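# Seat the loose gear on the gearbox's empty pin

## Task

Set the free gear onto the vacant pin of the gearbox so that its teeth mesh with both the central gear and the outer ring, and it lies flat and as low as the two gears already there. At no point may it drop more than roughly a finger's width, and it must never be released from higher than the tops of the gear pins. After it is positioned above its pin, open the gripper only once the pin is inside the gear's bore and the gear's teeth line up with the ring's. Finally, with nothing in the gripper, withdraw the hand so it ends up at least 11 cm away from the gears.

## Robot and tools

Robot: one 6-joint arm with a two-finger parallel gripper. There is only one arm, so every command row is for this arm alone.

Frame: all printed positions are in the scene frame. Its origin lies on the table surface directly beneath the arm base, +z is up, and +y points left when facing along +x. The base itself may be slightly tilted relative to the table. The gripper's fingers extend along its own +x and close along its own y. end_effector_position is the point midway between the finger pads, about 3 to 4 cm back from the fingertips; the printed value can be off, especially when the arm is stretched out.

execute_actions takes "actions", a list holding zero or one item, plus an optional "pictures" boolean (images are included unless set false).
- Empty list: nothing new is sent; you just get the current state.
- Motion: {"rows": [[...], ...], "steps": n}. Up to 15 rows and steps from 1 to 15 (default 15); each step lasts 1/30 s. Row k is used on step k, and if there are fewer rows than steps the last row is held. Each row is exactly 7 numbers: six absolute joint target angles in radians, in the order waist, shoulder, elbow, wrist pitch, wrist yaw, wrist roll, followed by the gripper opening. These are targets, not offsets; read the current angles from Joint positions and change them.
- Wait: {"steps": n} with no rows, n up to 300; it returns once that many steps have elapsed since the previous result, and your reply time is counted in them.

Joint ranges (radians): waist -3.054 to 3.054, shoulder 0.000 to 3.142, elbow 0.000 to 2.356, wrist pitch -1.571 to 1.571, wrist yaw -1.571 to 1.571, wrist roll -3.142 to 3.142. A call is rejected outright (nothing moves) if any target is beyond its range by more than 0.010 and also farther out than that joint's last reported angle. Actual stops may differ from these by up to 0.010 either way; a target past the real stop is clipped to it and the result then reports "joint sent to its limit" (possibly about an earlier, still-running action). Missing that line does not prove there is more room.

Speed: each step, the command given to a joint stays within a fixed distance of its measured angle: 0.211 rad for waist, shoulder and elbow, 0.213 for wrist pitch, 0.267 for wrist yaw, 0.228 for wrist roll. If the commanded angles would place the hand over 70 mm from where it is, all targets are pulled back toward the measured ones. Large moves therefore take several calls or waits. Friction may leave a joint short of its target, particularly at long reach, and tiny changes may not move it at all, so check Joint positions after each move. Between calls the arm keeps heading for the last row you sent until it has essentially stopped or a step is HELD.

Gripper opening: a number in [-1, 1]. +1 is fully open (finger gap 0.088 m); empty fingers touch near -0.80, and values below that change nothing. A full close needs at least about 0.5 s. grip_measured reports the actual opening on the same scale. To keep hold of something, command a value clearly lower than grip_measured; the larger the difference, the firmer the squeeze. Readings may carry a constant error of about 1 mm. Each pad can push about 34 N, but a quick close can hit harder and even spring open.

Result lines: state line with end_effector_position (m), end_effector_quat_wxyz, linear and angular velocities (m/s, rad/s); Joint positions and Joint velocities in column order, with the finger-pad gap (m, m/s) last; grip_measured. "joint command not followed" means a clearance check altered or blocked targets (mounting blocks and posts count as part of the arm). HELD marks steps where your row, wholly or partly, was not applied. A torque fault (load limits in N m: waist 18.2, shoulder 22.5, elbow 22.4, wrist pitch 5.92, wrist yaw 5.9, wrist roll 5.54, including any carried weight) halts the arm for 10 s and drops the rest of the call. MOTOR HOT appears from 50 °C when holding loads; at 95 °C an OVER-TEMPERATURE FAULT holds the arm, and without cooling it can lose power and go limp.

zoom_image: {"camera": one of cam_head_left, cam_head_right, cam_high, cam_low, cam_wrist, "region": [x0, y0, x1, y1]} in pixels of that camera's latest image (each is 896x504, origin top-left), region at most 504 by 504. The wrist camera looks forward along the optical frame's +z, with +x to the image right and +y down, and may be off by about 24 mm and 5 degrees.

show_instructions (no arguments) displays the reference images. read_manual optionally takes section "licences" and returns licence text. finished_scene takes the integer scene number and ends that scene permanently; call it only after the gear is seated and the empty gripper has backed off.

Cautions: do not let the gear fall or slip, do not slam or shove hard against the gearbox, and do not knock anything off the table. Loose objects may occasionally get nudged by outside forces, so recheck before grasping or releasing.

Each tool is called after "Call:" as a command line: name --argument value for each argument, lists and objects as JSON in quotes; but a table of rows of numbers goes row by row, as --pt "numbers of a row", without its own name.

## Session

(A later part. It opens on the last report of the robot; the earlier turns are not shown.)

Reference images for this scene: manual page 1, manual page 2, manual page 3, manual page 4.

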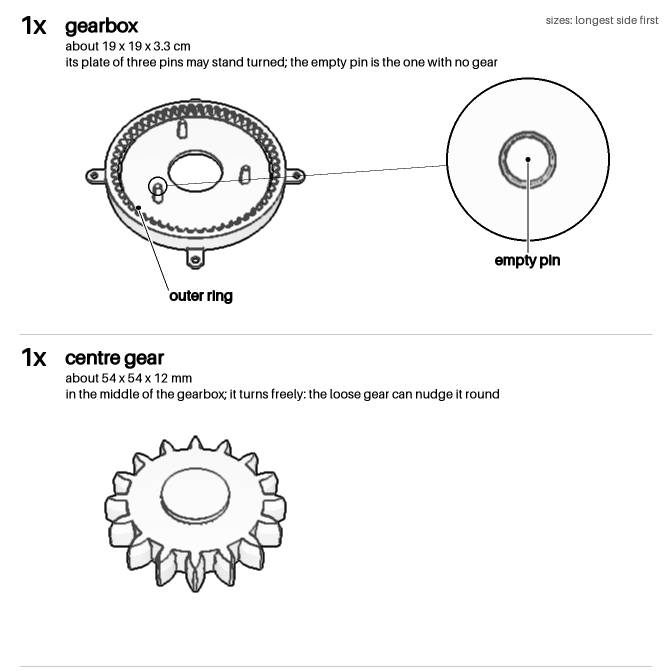

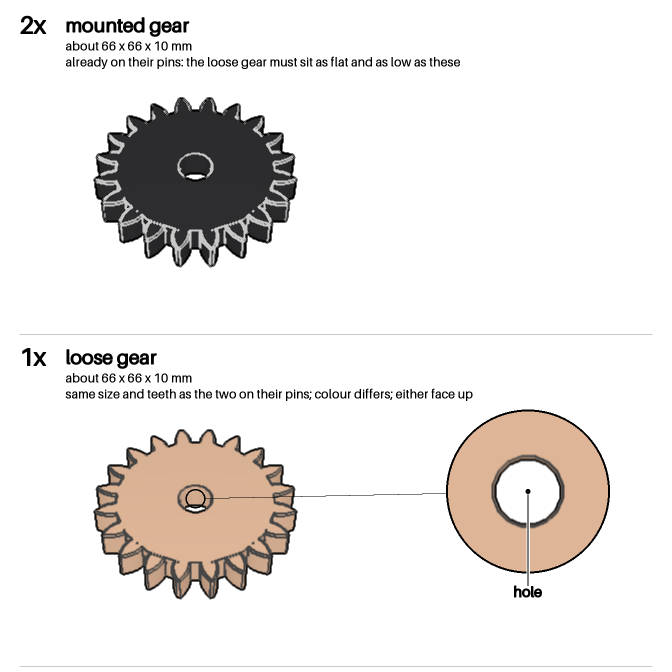

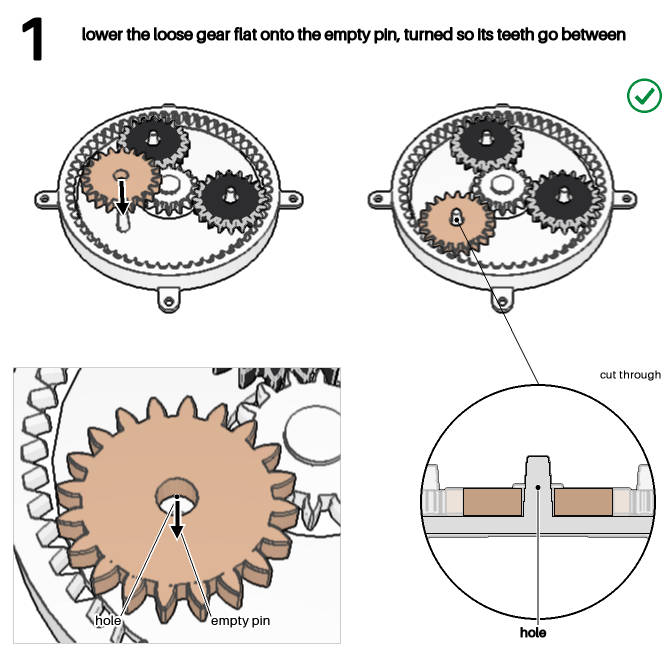

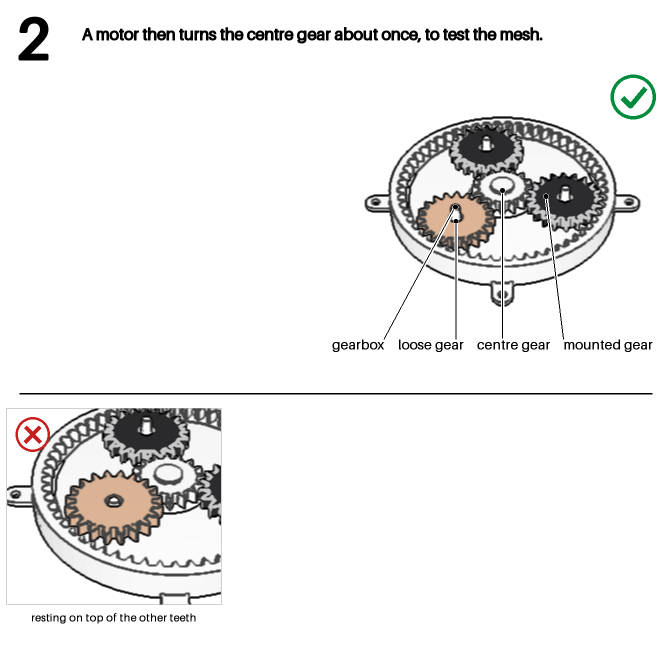

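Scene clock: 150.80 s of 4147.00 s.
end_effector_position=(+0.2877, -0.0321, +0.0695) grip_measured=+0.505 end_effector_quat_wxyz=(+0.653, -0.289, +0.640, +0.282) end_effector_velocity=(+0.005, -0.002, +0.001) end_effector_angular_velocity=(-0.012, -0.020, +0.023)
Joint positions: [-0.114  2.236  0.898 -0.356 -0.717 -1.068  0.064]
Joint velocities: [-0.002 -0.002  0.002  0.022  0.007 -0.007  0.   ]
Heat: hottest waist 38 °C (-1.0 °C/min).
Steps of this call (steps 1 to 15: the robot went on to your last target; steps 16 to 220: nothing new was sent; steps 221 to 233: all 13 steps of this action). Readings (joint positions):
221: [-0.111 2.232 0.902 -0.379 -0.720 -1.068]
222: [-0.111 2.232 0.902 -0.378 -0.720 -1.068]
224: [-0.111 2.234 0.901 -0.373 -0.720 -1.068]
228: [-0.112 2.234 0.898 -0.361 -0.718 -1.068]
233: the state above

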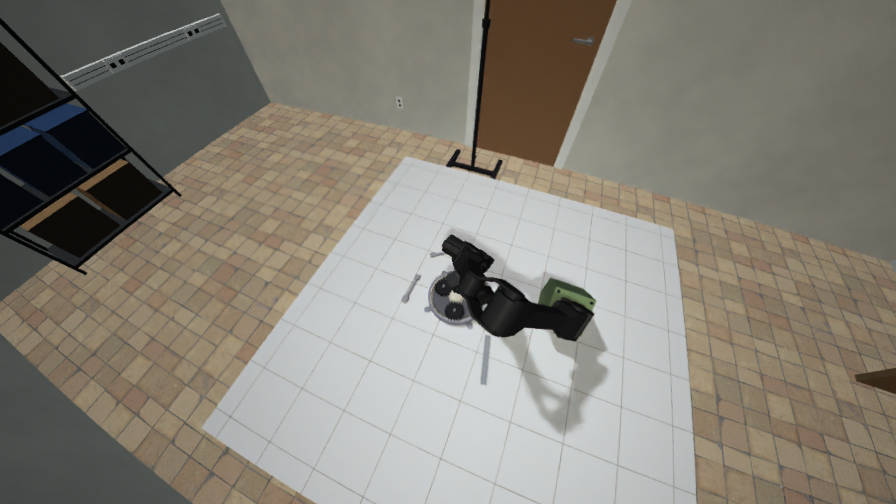

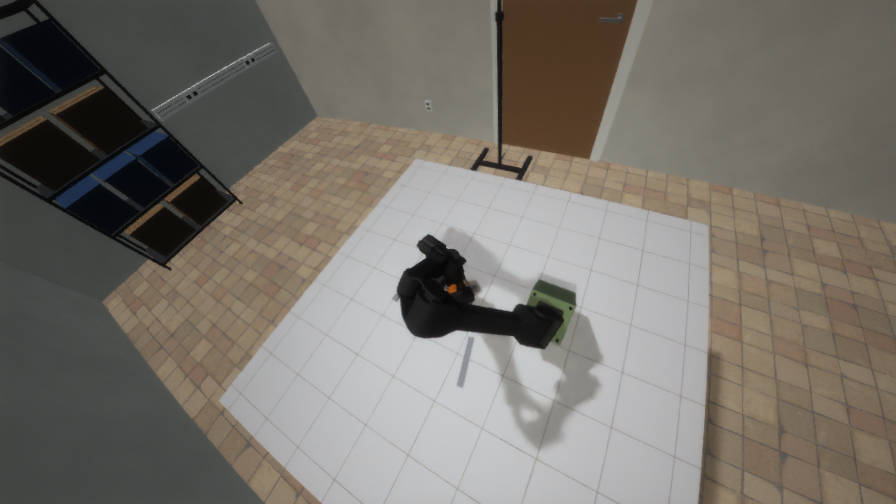

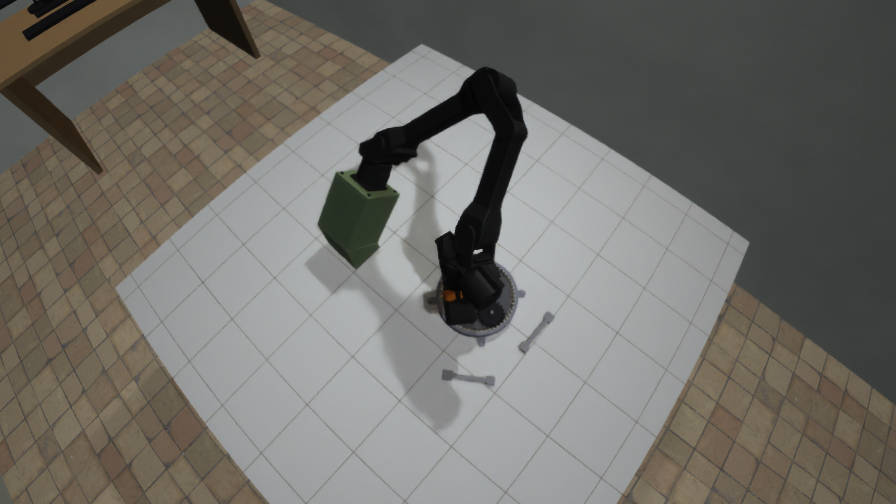

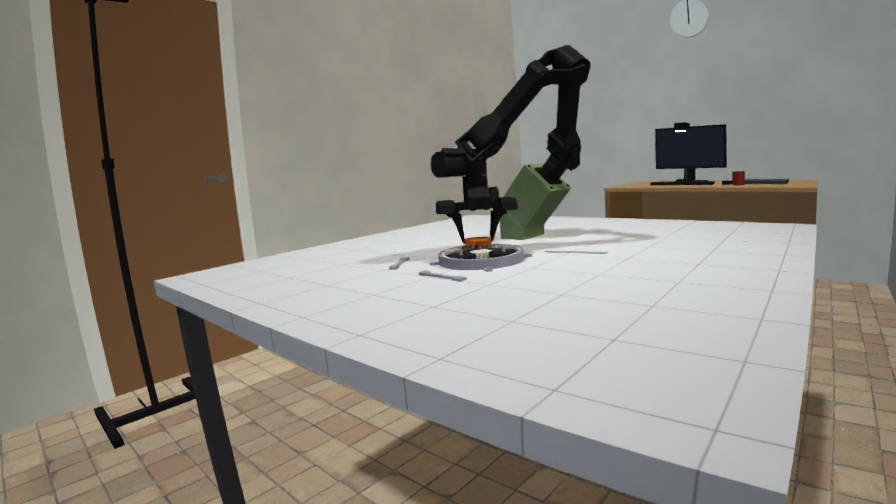

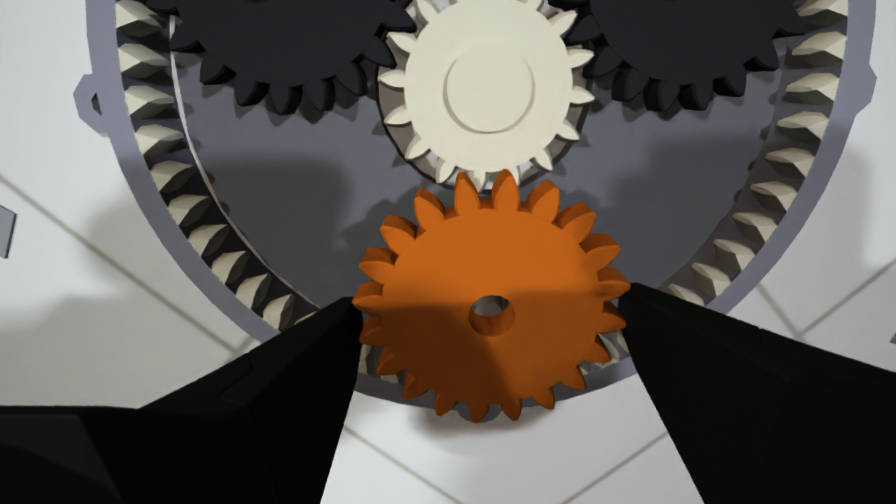

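Call:
execute_actions --actions '[{"rows":[[-0.104,2.24,0.895,-0.36,-0.72,-1.07,0.2],[-0.104,2.24,0.895,-0.368,-0.72,-1.07,0.2],[-0.104,2.24,0.895,-0.376,-0.72,-1.07,0.2],[-0.104,2.24,0.895,-0.382,-0.72,-1.07,0.2]],"steps":13}]'

Call:
zoom_image --camera "cam_wrist" --region '[440,270,540,350]'

Scene clock: 156.60 s of 4147.00 s.
end_effector_position=(+0.2841, -0.0306, +0.0690) grip_measured=+0.505 end_effector_quat_wxyz=(+0.652, -0.280, +0.646, +0.282) end_effector_velocity=(-0.009, +0.005, +0.001) end_effector_angular_velocity=(+0.031, +0.030, -0.013)
Joint positions: [-0.113  2.237  0.898 -0.376 -0.721 -1.068  0.064]
Joint velocities: [-0.002 -0.002 -0.002 -0.051 -0.022 -0.022 -0.001]
Heat: hottest waist 37 °C (-2.0 °C/min).
Steps of this call (steps 1 to 15: the robot went on to your last target; steps 16 to 161: nothing new was sent; steps 162 to 174: all 13 steps of this action). Readings (joint positions):
162: [-0.114 2.237 0.898 -0.351 -0.716 -1.068]
163: [-0.114 2.237 0.898 -0.352 -0.717 -1.068]
165: [-0.114 2.237 0.898 -0.359 -0.719 -1.068]
169: [-0.113 2.237 0.898 -0.371 -0.720 -1.068]
174: the state above

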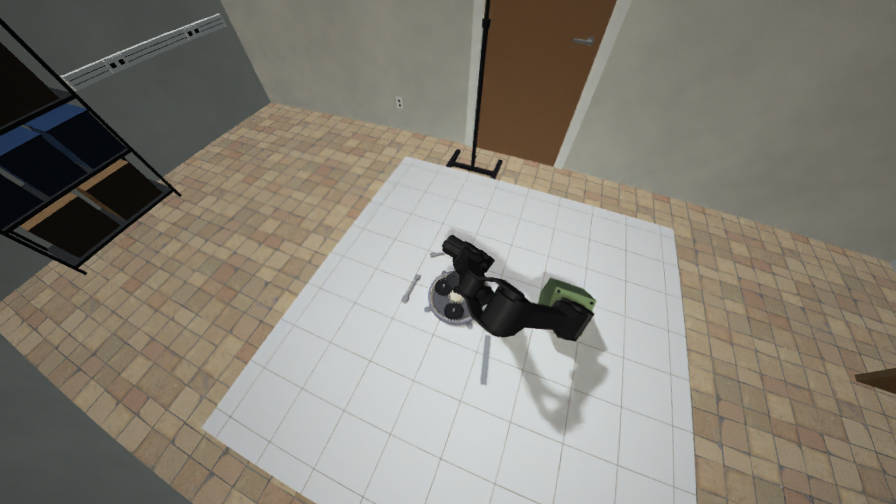

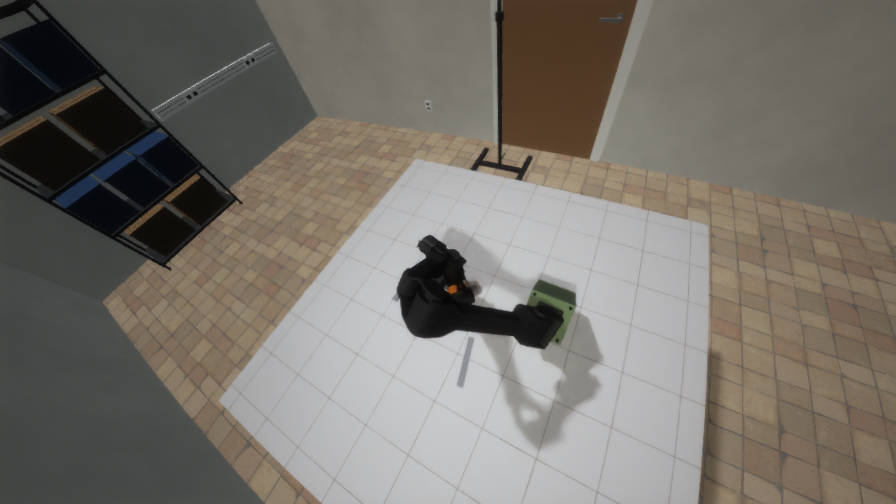

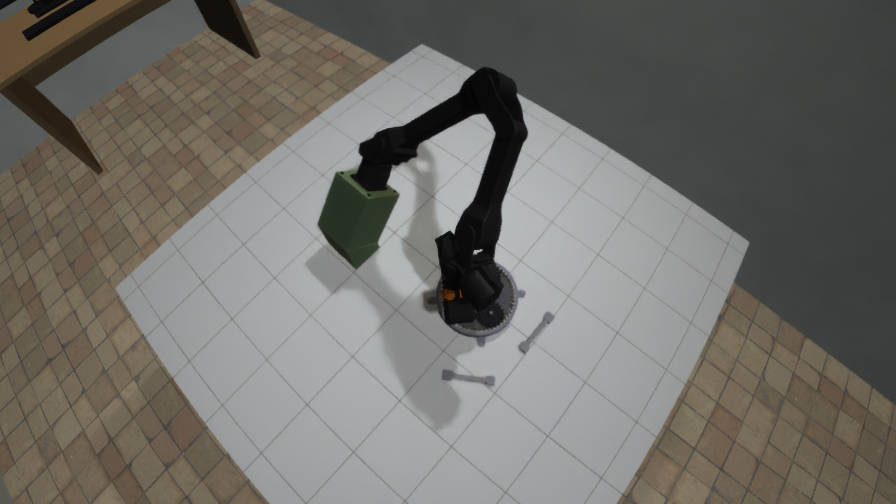

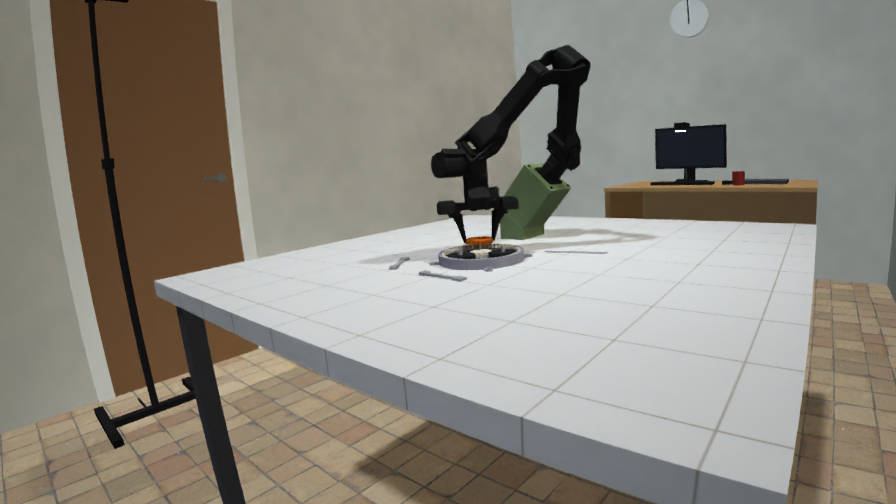

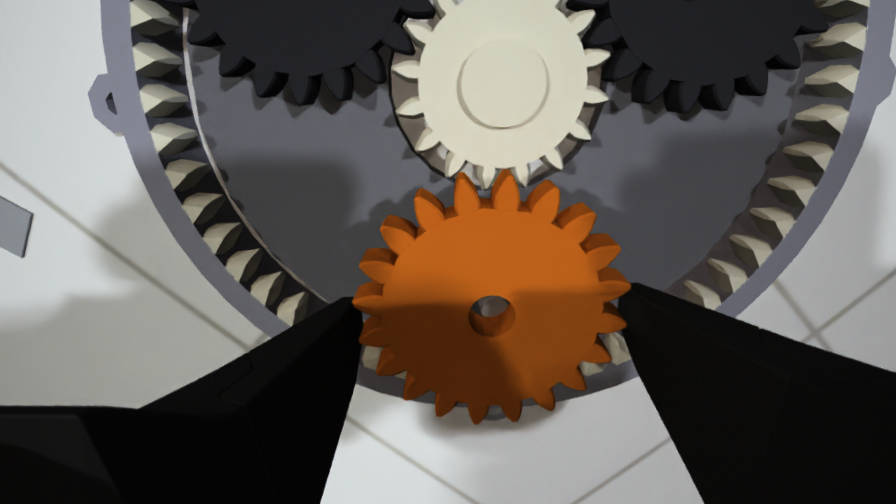

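Region (440, 270, 540, 350) of cam_wrist's 896x504 image, scaled by 5.040, with more detail than that image has; it fills the top 403 rows of this view, and the rest is white.

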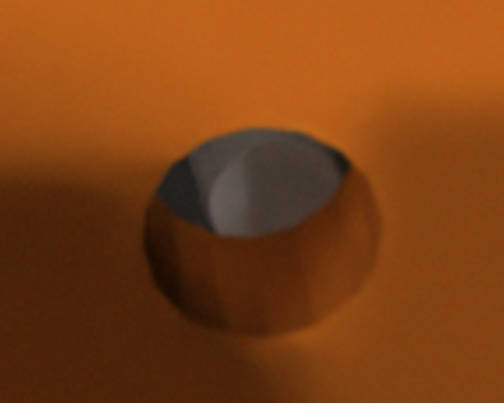

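Call:
execute_actions --actions '[{"rows":[[-0.116,2.24,0.895,-0.384,-0.72,-1.07,0.2],[-0.124,2.24,0.895,-0.384,-0.72,-1.07,0.2],[-0.126,2.24,0.895,-0.384,-0.72,-1.07,0.2]],"steps":13}]'

Call:
zoom_image --camera "cam_wrist" --region '[440,270,540,350]'

Scene clock: 161.43 s of 4147.00 s.
end_effector_position=(+0.2832, -0.0314, +0.0703) grip_measured=+0.505 end_effector_quat_wxyz=(+0.653, -0.276, +0.647, +0.280) end_effector_velocity=(-0.000, +0.001, +0.003) end_effector_angular_velocity=(+0.007, -0.005, +0.015)
Joint positions: [-0.12   2.237  0.898 -0.383 -0.723 -1.068  0.064]
Joint velocities: [-0.007 -0.007 -0.002 -0.007 -0.007 -0.022 -0.   ]
Heat: hottest waist 37 °C (-1.0 °C/min).
Steps of this call (steps 1 to 15: the robot went on to your last target; steps 16 to 132: nothing new was sent; steps 133 to 145: all 13 steps of this action). Readings (joint positions):
133: [-0.113 2.237 0.898 -0.380 -0.722 -1.068]
134: [-0.113 2.237 0.898 -0.380 -0.723 -1.068]
136: [-0.116 2.237 0.898 -0.381 -0.723 -1.068]
140: [-0.118 2.237 0.898 -0.383 -0.723 -1.068]
145: the state above

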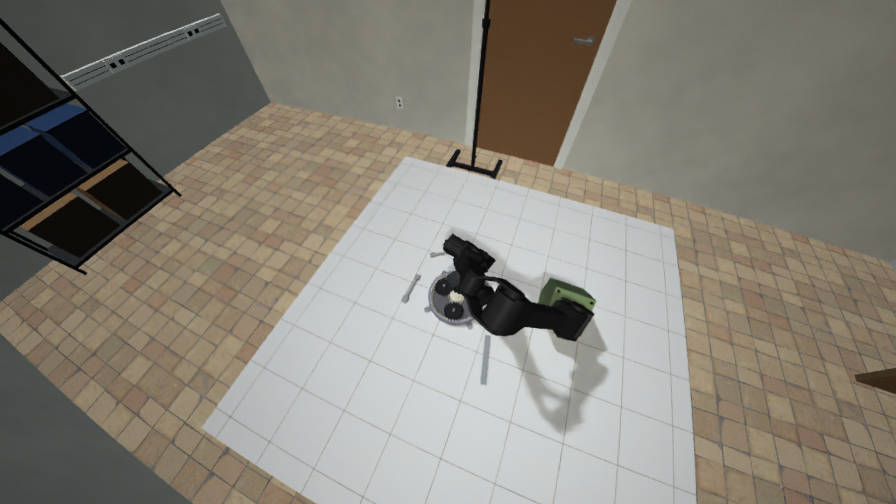

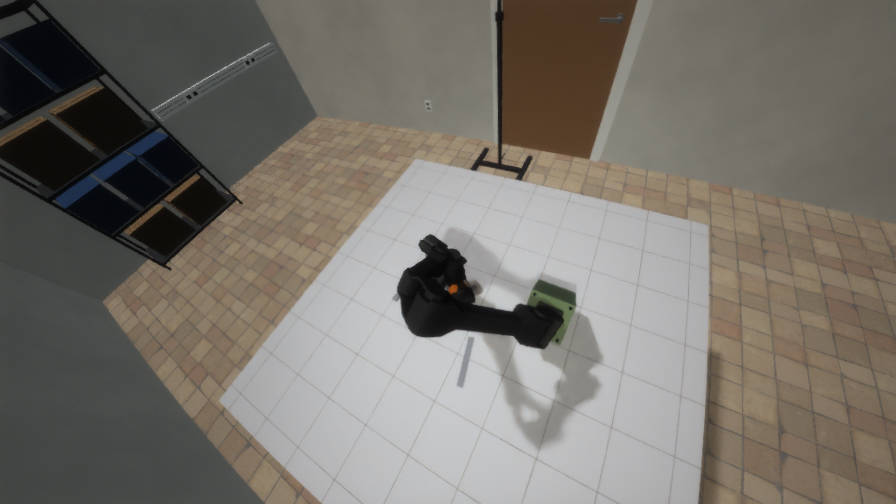

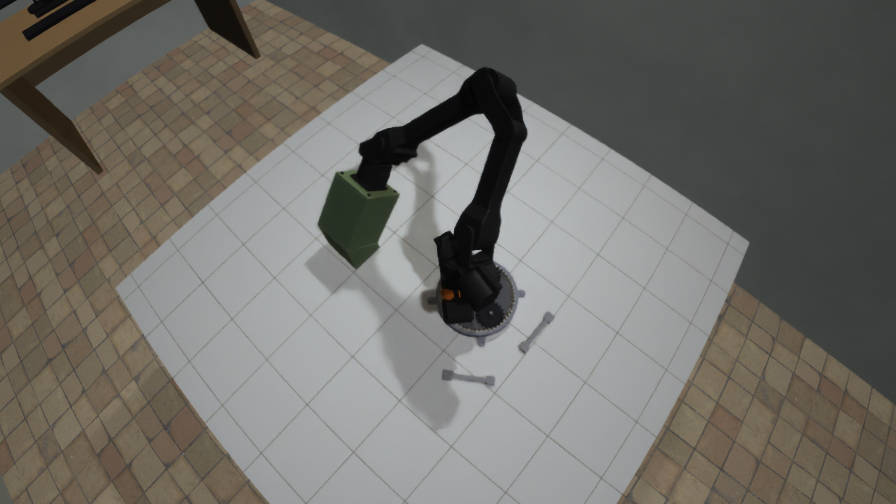

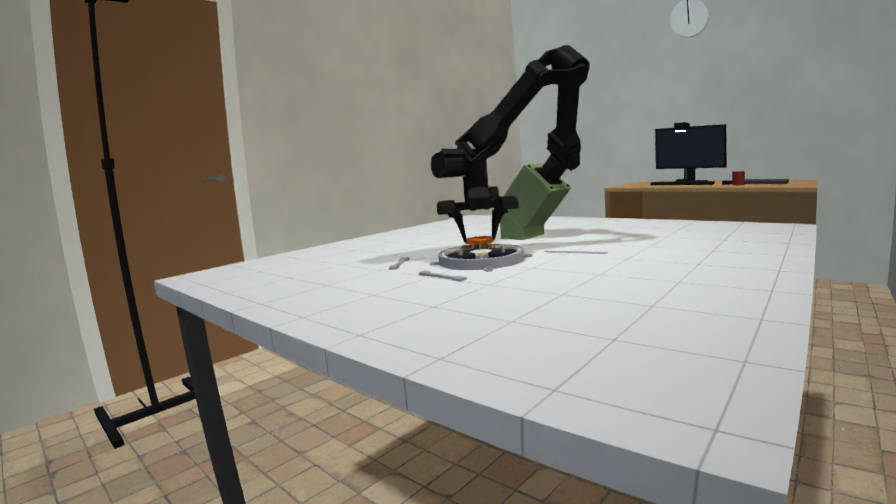

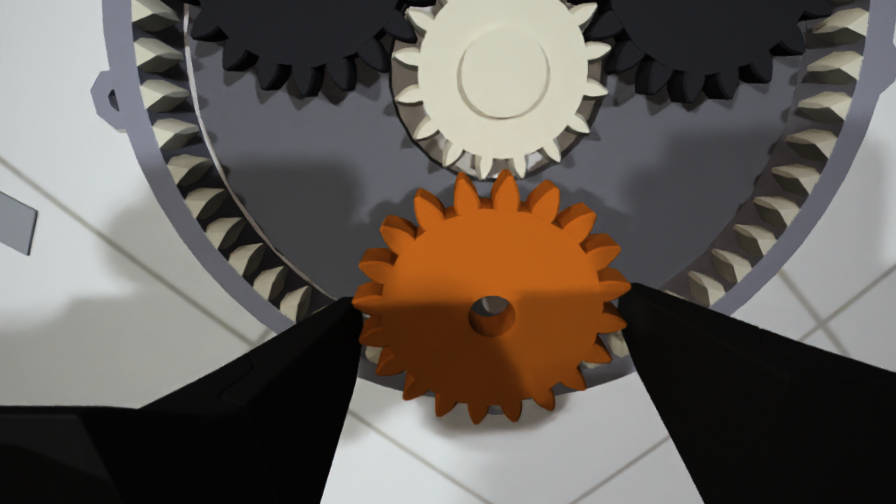

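Region (440, 270, 540, 350) of cam_wrist's 896x504 image, scaled by 5.040, with more detail than that image has; it fills the top 403 rows of this view, and the rest is white.

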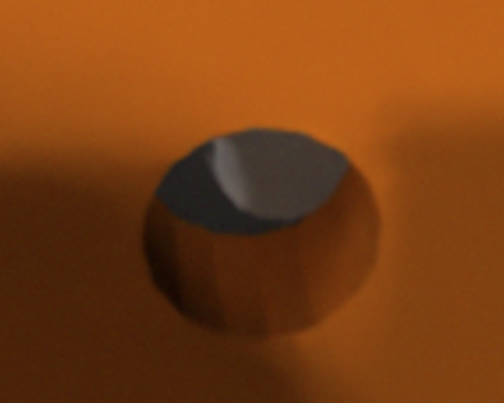

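Call:
execute_actions --actions '[{"rows":[[-0.12,2.246,0.893,-0.378,-0.72,-1.07,0.2],[-0.12,2.25,0.891,-0.372,-0.72,-1.07,0.2],[-0.12,2.254,0.889,-0.366,-0.72,-1.07,0.2]],"steps":13}]'

Call:
zoom_image --camera "cam_wrist" --region '[440,270,540,350]'

Scene clock: 165.10 s of 4147.00 s.
end_effector_position=(+0.2829, -0.0333, +0.0684) grip_measured=+0.505 end_effector_quat_wxyz=(+0.654, -0.277, +0.646, +0.280) end_effector_velocity=(+0.002, +0.003, +0.001) end_effector_angular_velocity=(+0.020, -0.013, +0.025)
Joint positions: [-0.12   2.245  0.895 -0.368 -0.723 -1.068  0.064]
Joint velocities: [-0.002 -0.002 -0.002  0.007 -0.022 -0.022  0.001]
Heat: hottest waist 38 °C (+0.0 °C/min).
Steps of this call (steps 1 to 15: the robot went on to your last target; steps 16 to 97: nothing new was sent; steps 98 to 110: all 13 steps of this action). Readings (joint positions):
98: [-0.120 2.237 0.898 -0.383 -0.723 -1.068]
99: [-0.120 2.237 0.898 -0.382 -0.723 -1.068]
101: [-0.120 2.239 0.897 -0.376 -0.723 -1.068]
105: [-0.120 2.243 0.895 -0.370 -0.723 -1.068]
110: the state above

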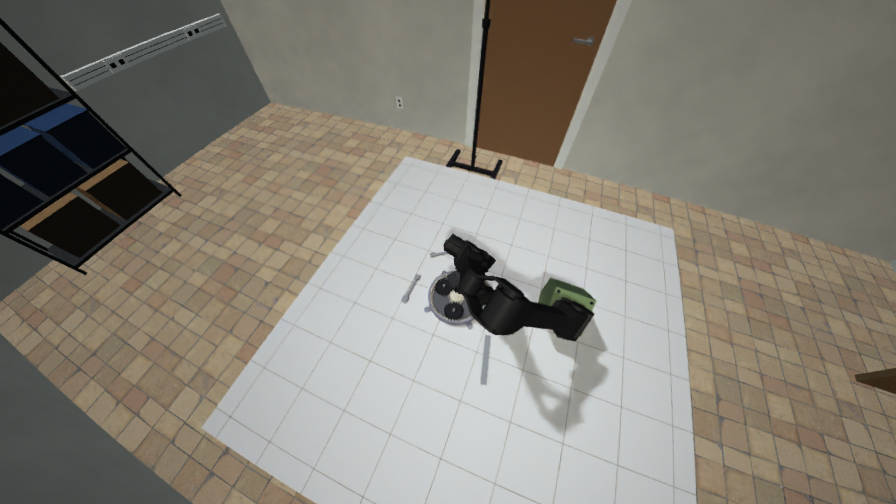

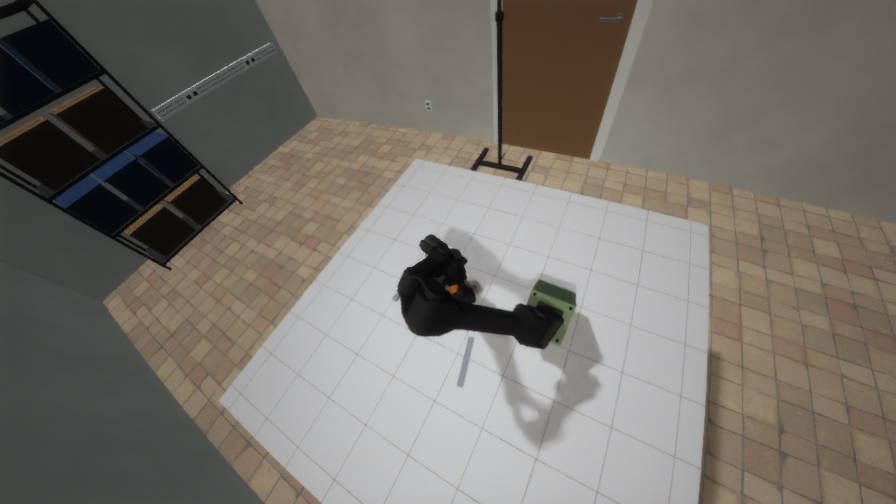

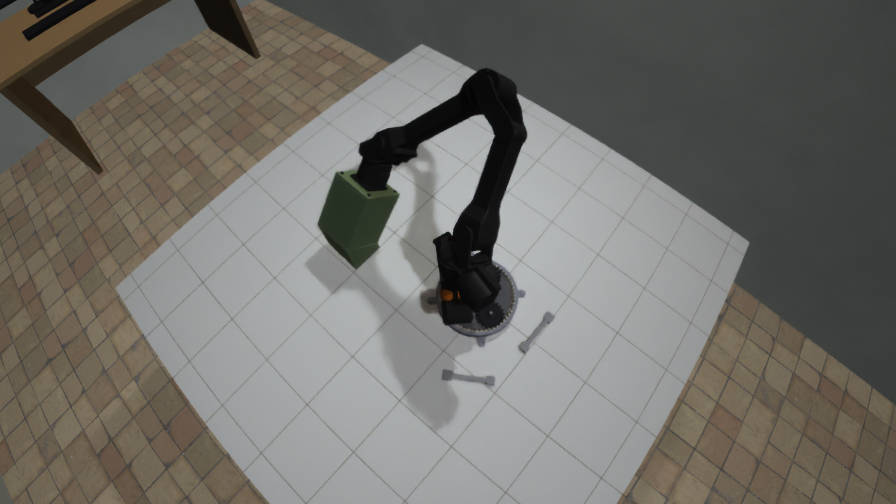

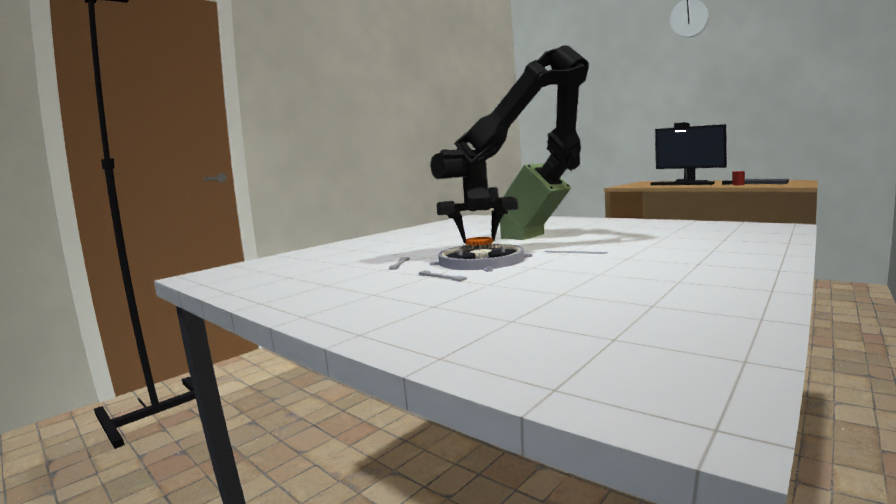

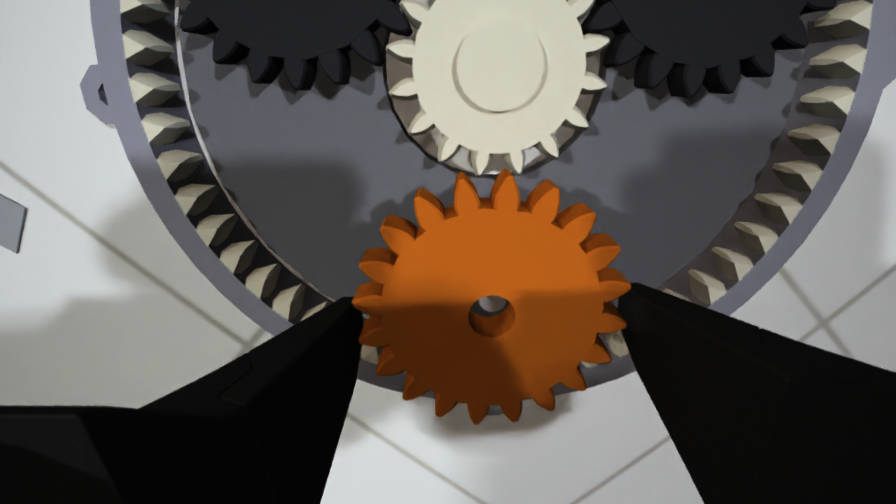

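Region (440, 270, 540, 350) of cam_wrist's 896x504 image, scaled by 5.040, with more detail than that image has; it fills the top 403 rows of this view, and the rest is white.

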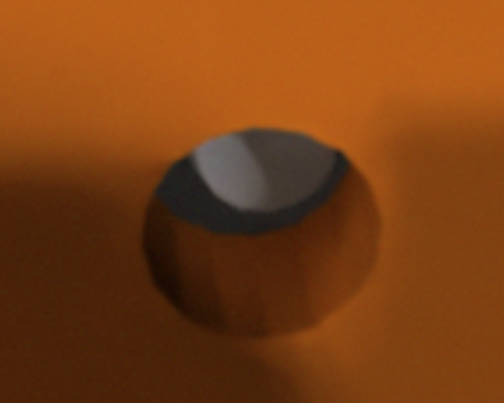

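Call:
execute_actions --actions '[{"rows":[[-0.11,2.254,0.889,-0.366,-0.72,-1.07,0.2],[-0.107,2.256,0.888,-0.362,-0.72,-1.07,0.2],[-0.105,2.258,0.887,-0.358,-0.72,-1.07,0.2],[-0.103,2.26,0.886,-0.354,-0.72,-1.07,0.2],[-0.101,2.262,0.885,-0.35,-0.72,-1.07,0.2],[-0.099,2.263,0.884,-0.346,-0.72,-1.07,0.2]],"steps":14}]'

Call:
zoom_image --camera "cam_wrist" --region '[440,270,540,350]'

Scene clock: 170.63 s of 4147.00 s.
end_effector_position=(+0.2826, -0.0321, +0.0626) grip_measured=+0.505 end_effector_quat_wxyz=(+0.647, -0.286, +0.646, +0.285) end_effector_velocity=(-0.001, +0.002, -0.001) end_effector_angular_velocity=(+0.008, +0.005, +0.004)
Joint positions: [-0.101  2.253  0.891 -0.345 -0.716 -1.068  0.064]
Joint velocities: [ 0.002  0.002  0.002 -0.007 -0.007 -0.007  0.001]
Heat: hottest waist 38 °C (+0.0 °C/min).
Steps of this call (steps 1 to 15: the robot went on to your last target; steps 16 to 152: nothing new was sent; steps 153 to 166: all 14 steps of this action). Readings (joint positions):
153: [-0.119 2.246 0.894 -0.367 -0.723 -1.068]
154: [-0.117 2.246 0.894 -0.367 -0.723 -1.068]
156: [-0.112 2.247 0.893 -0.362 -0.721 -1.068]
160: [-0.104 2.251 0.892 -0.351 -0.717 -1.068]
166: the state above

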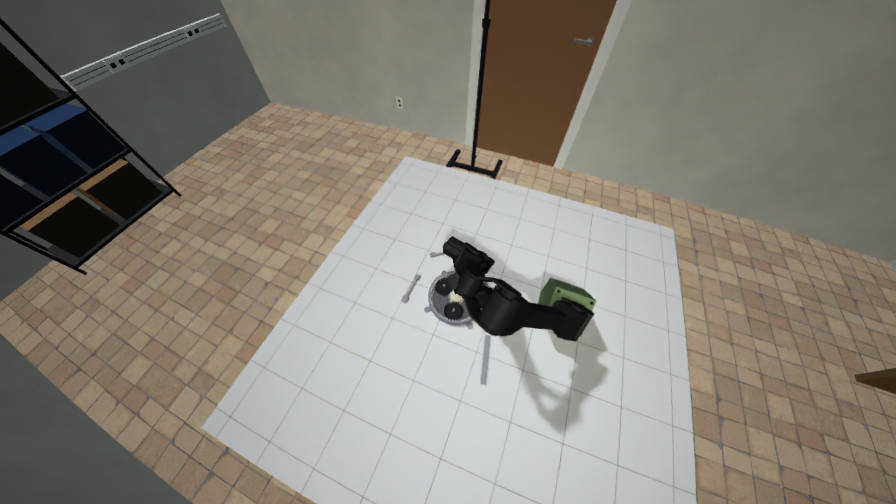

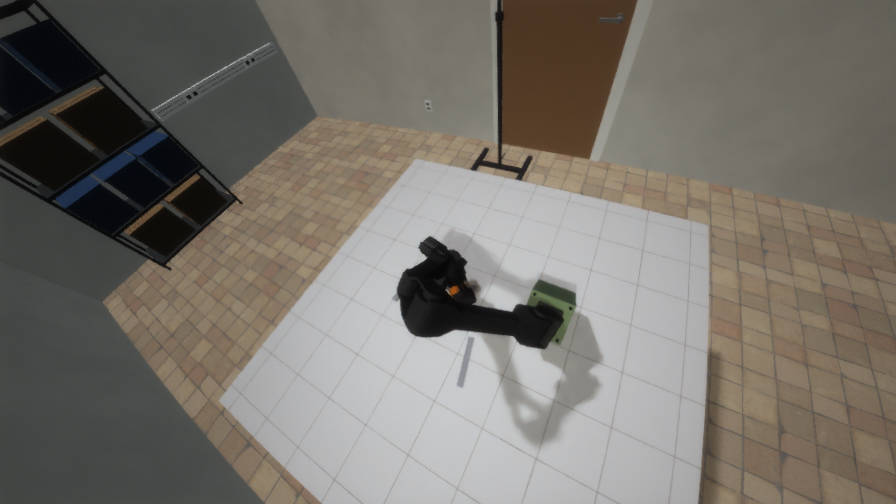

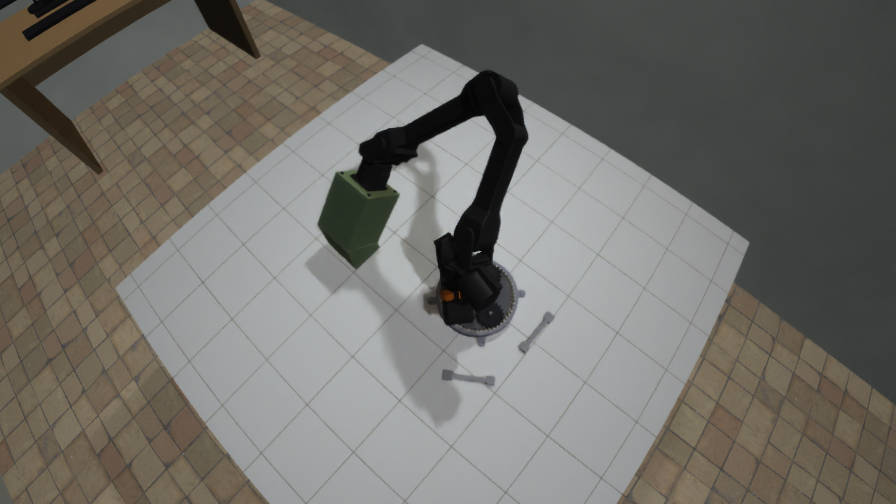

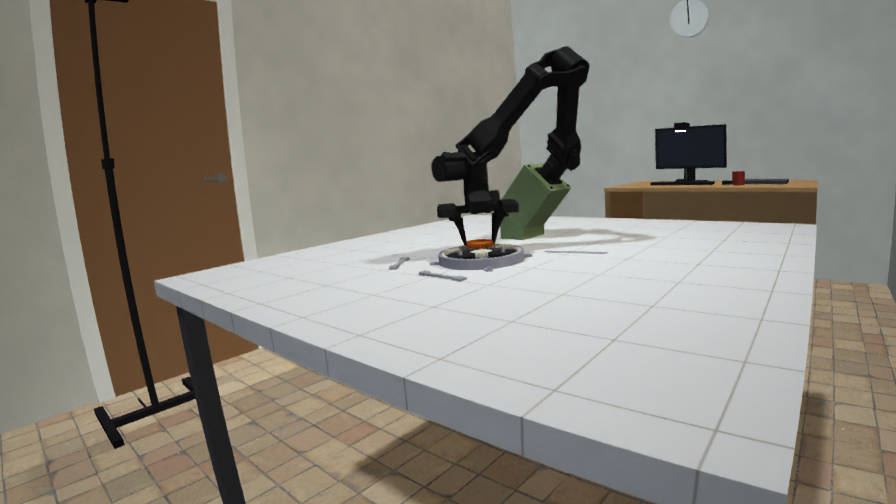

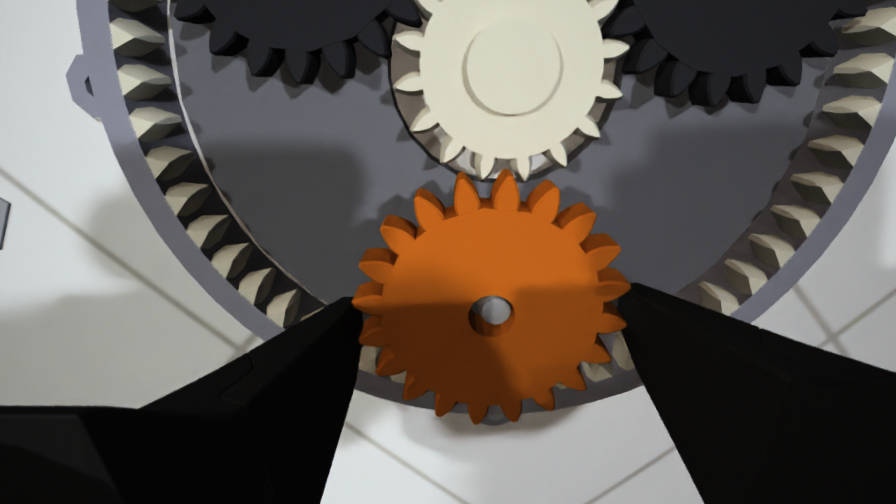

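Region (440, 270, 540, 350) of cam_wrist's 896x504 image, scaled by 5.040, with more detail than that image has; it fills the top 403 rows of this view, and the rest is white.

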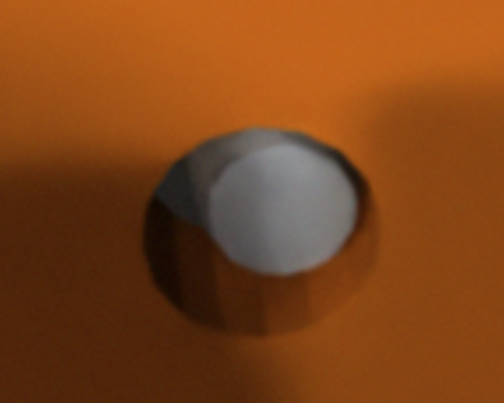

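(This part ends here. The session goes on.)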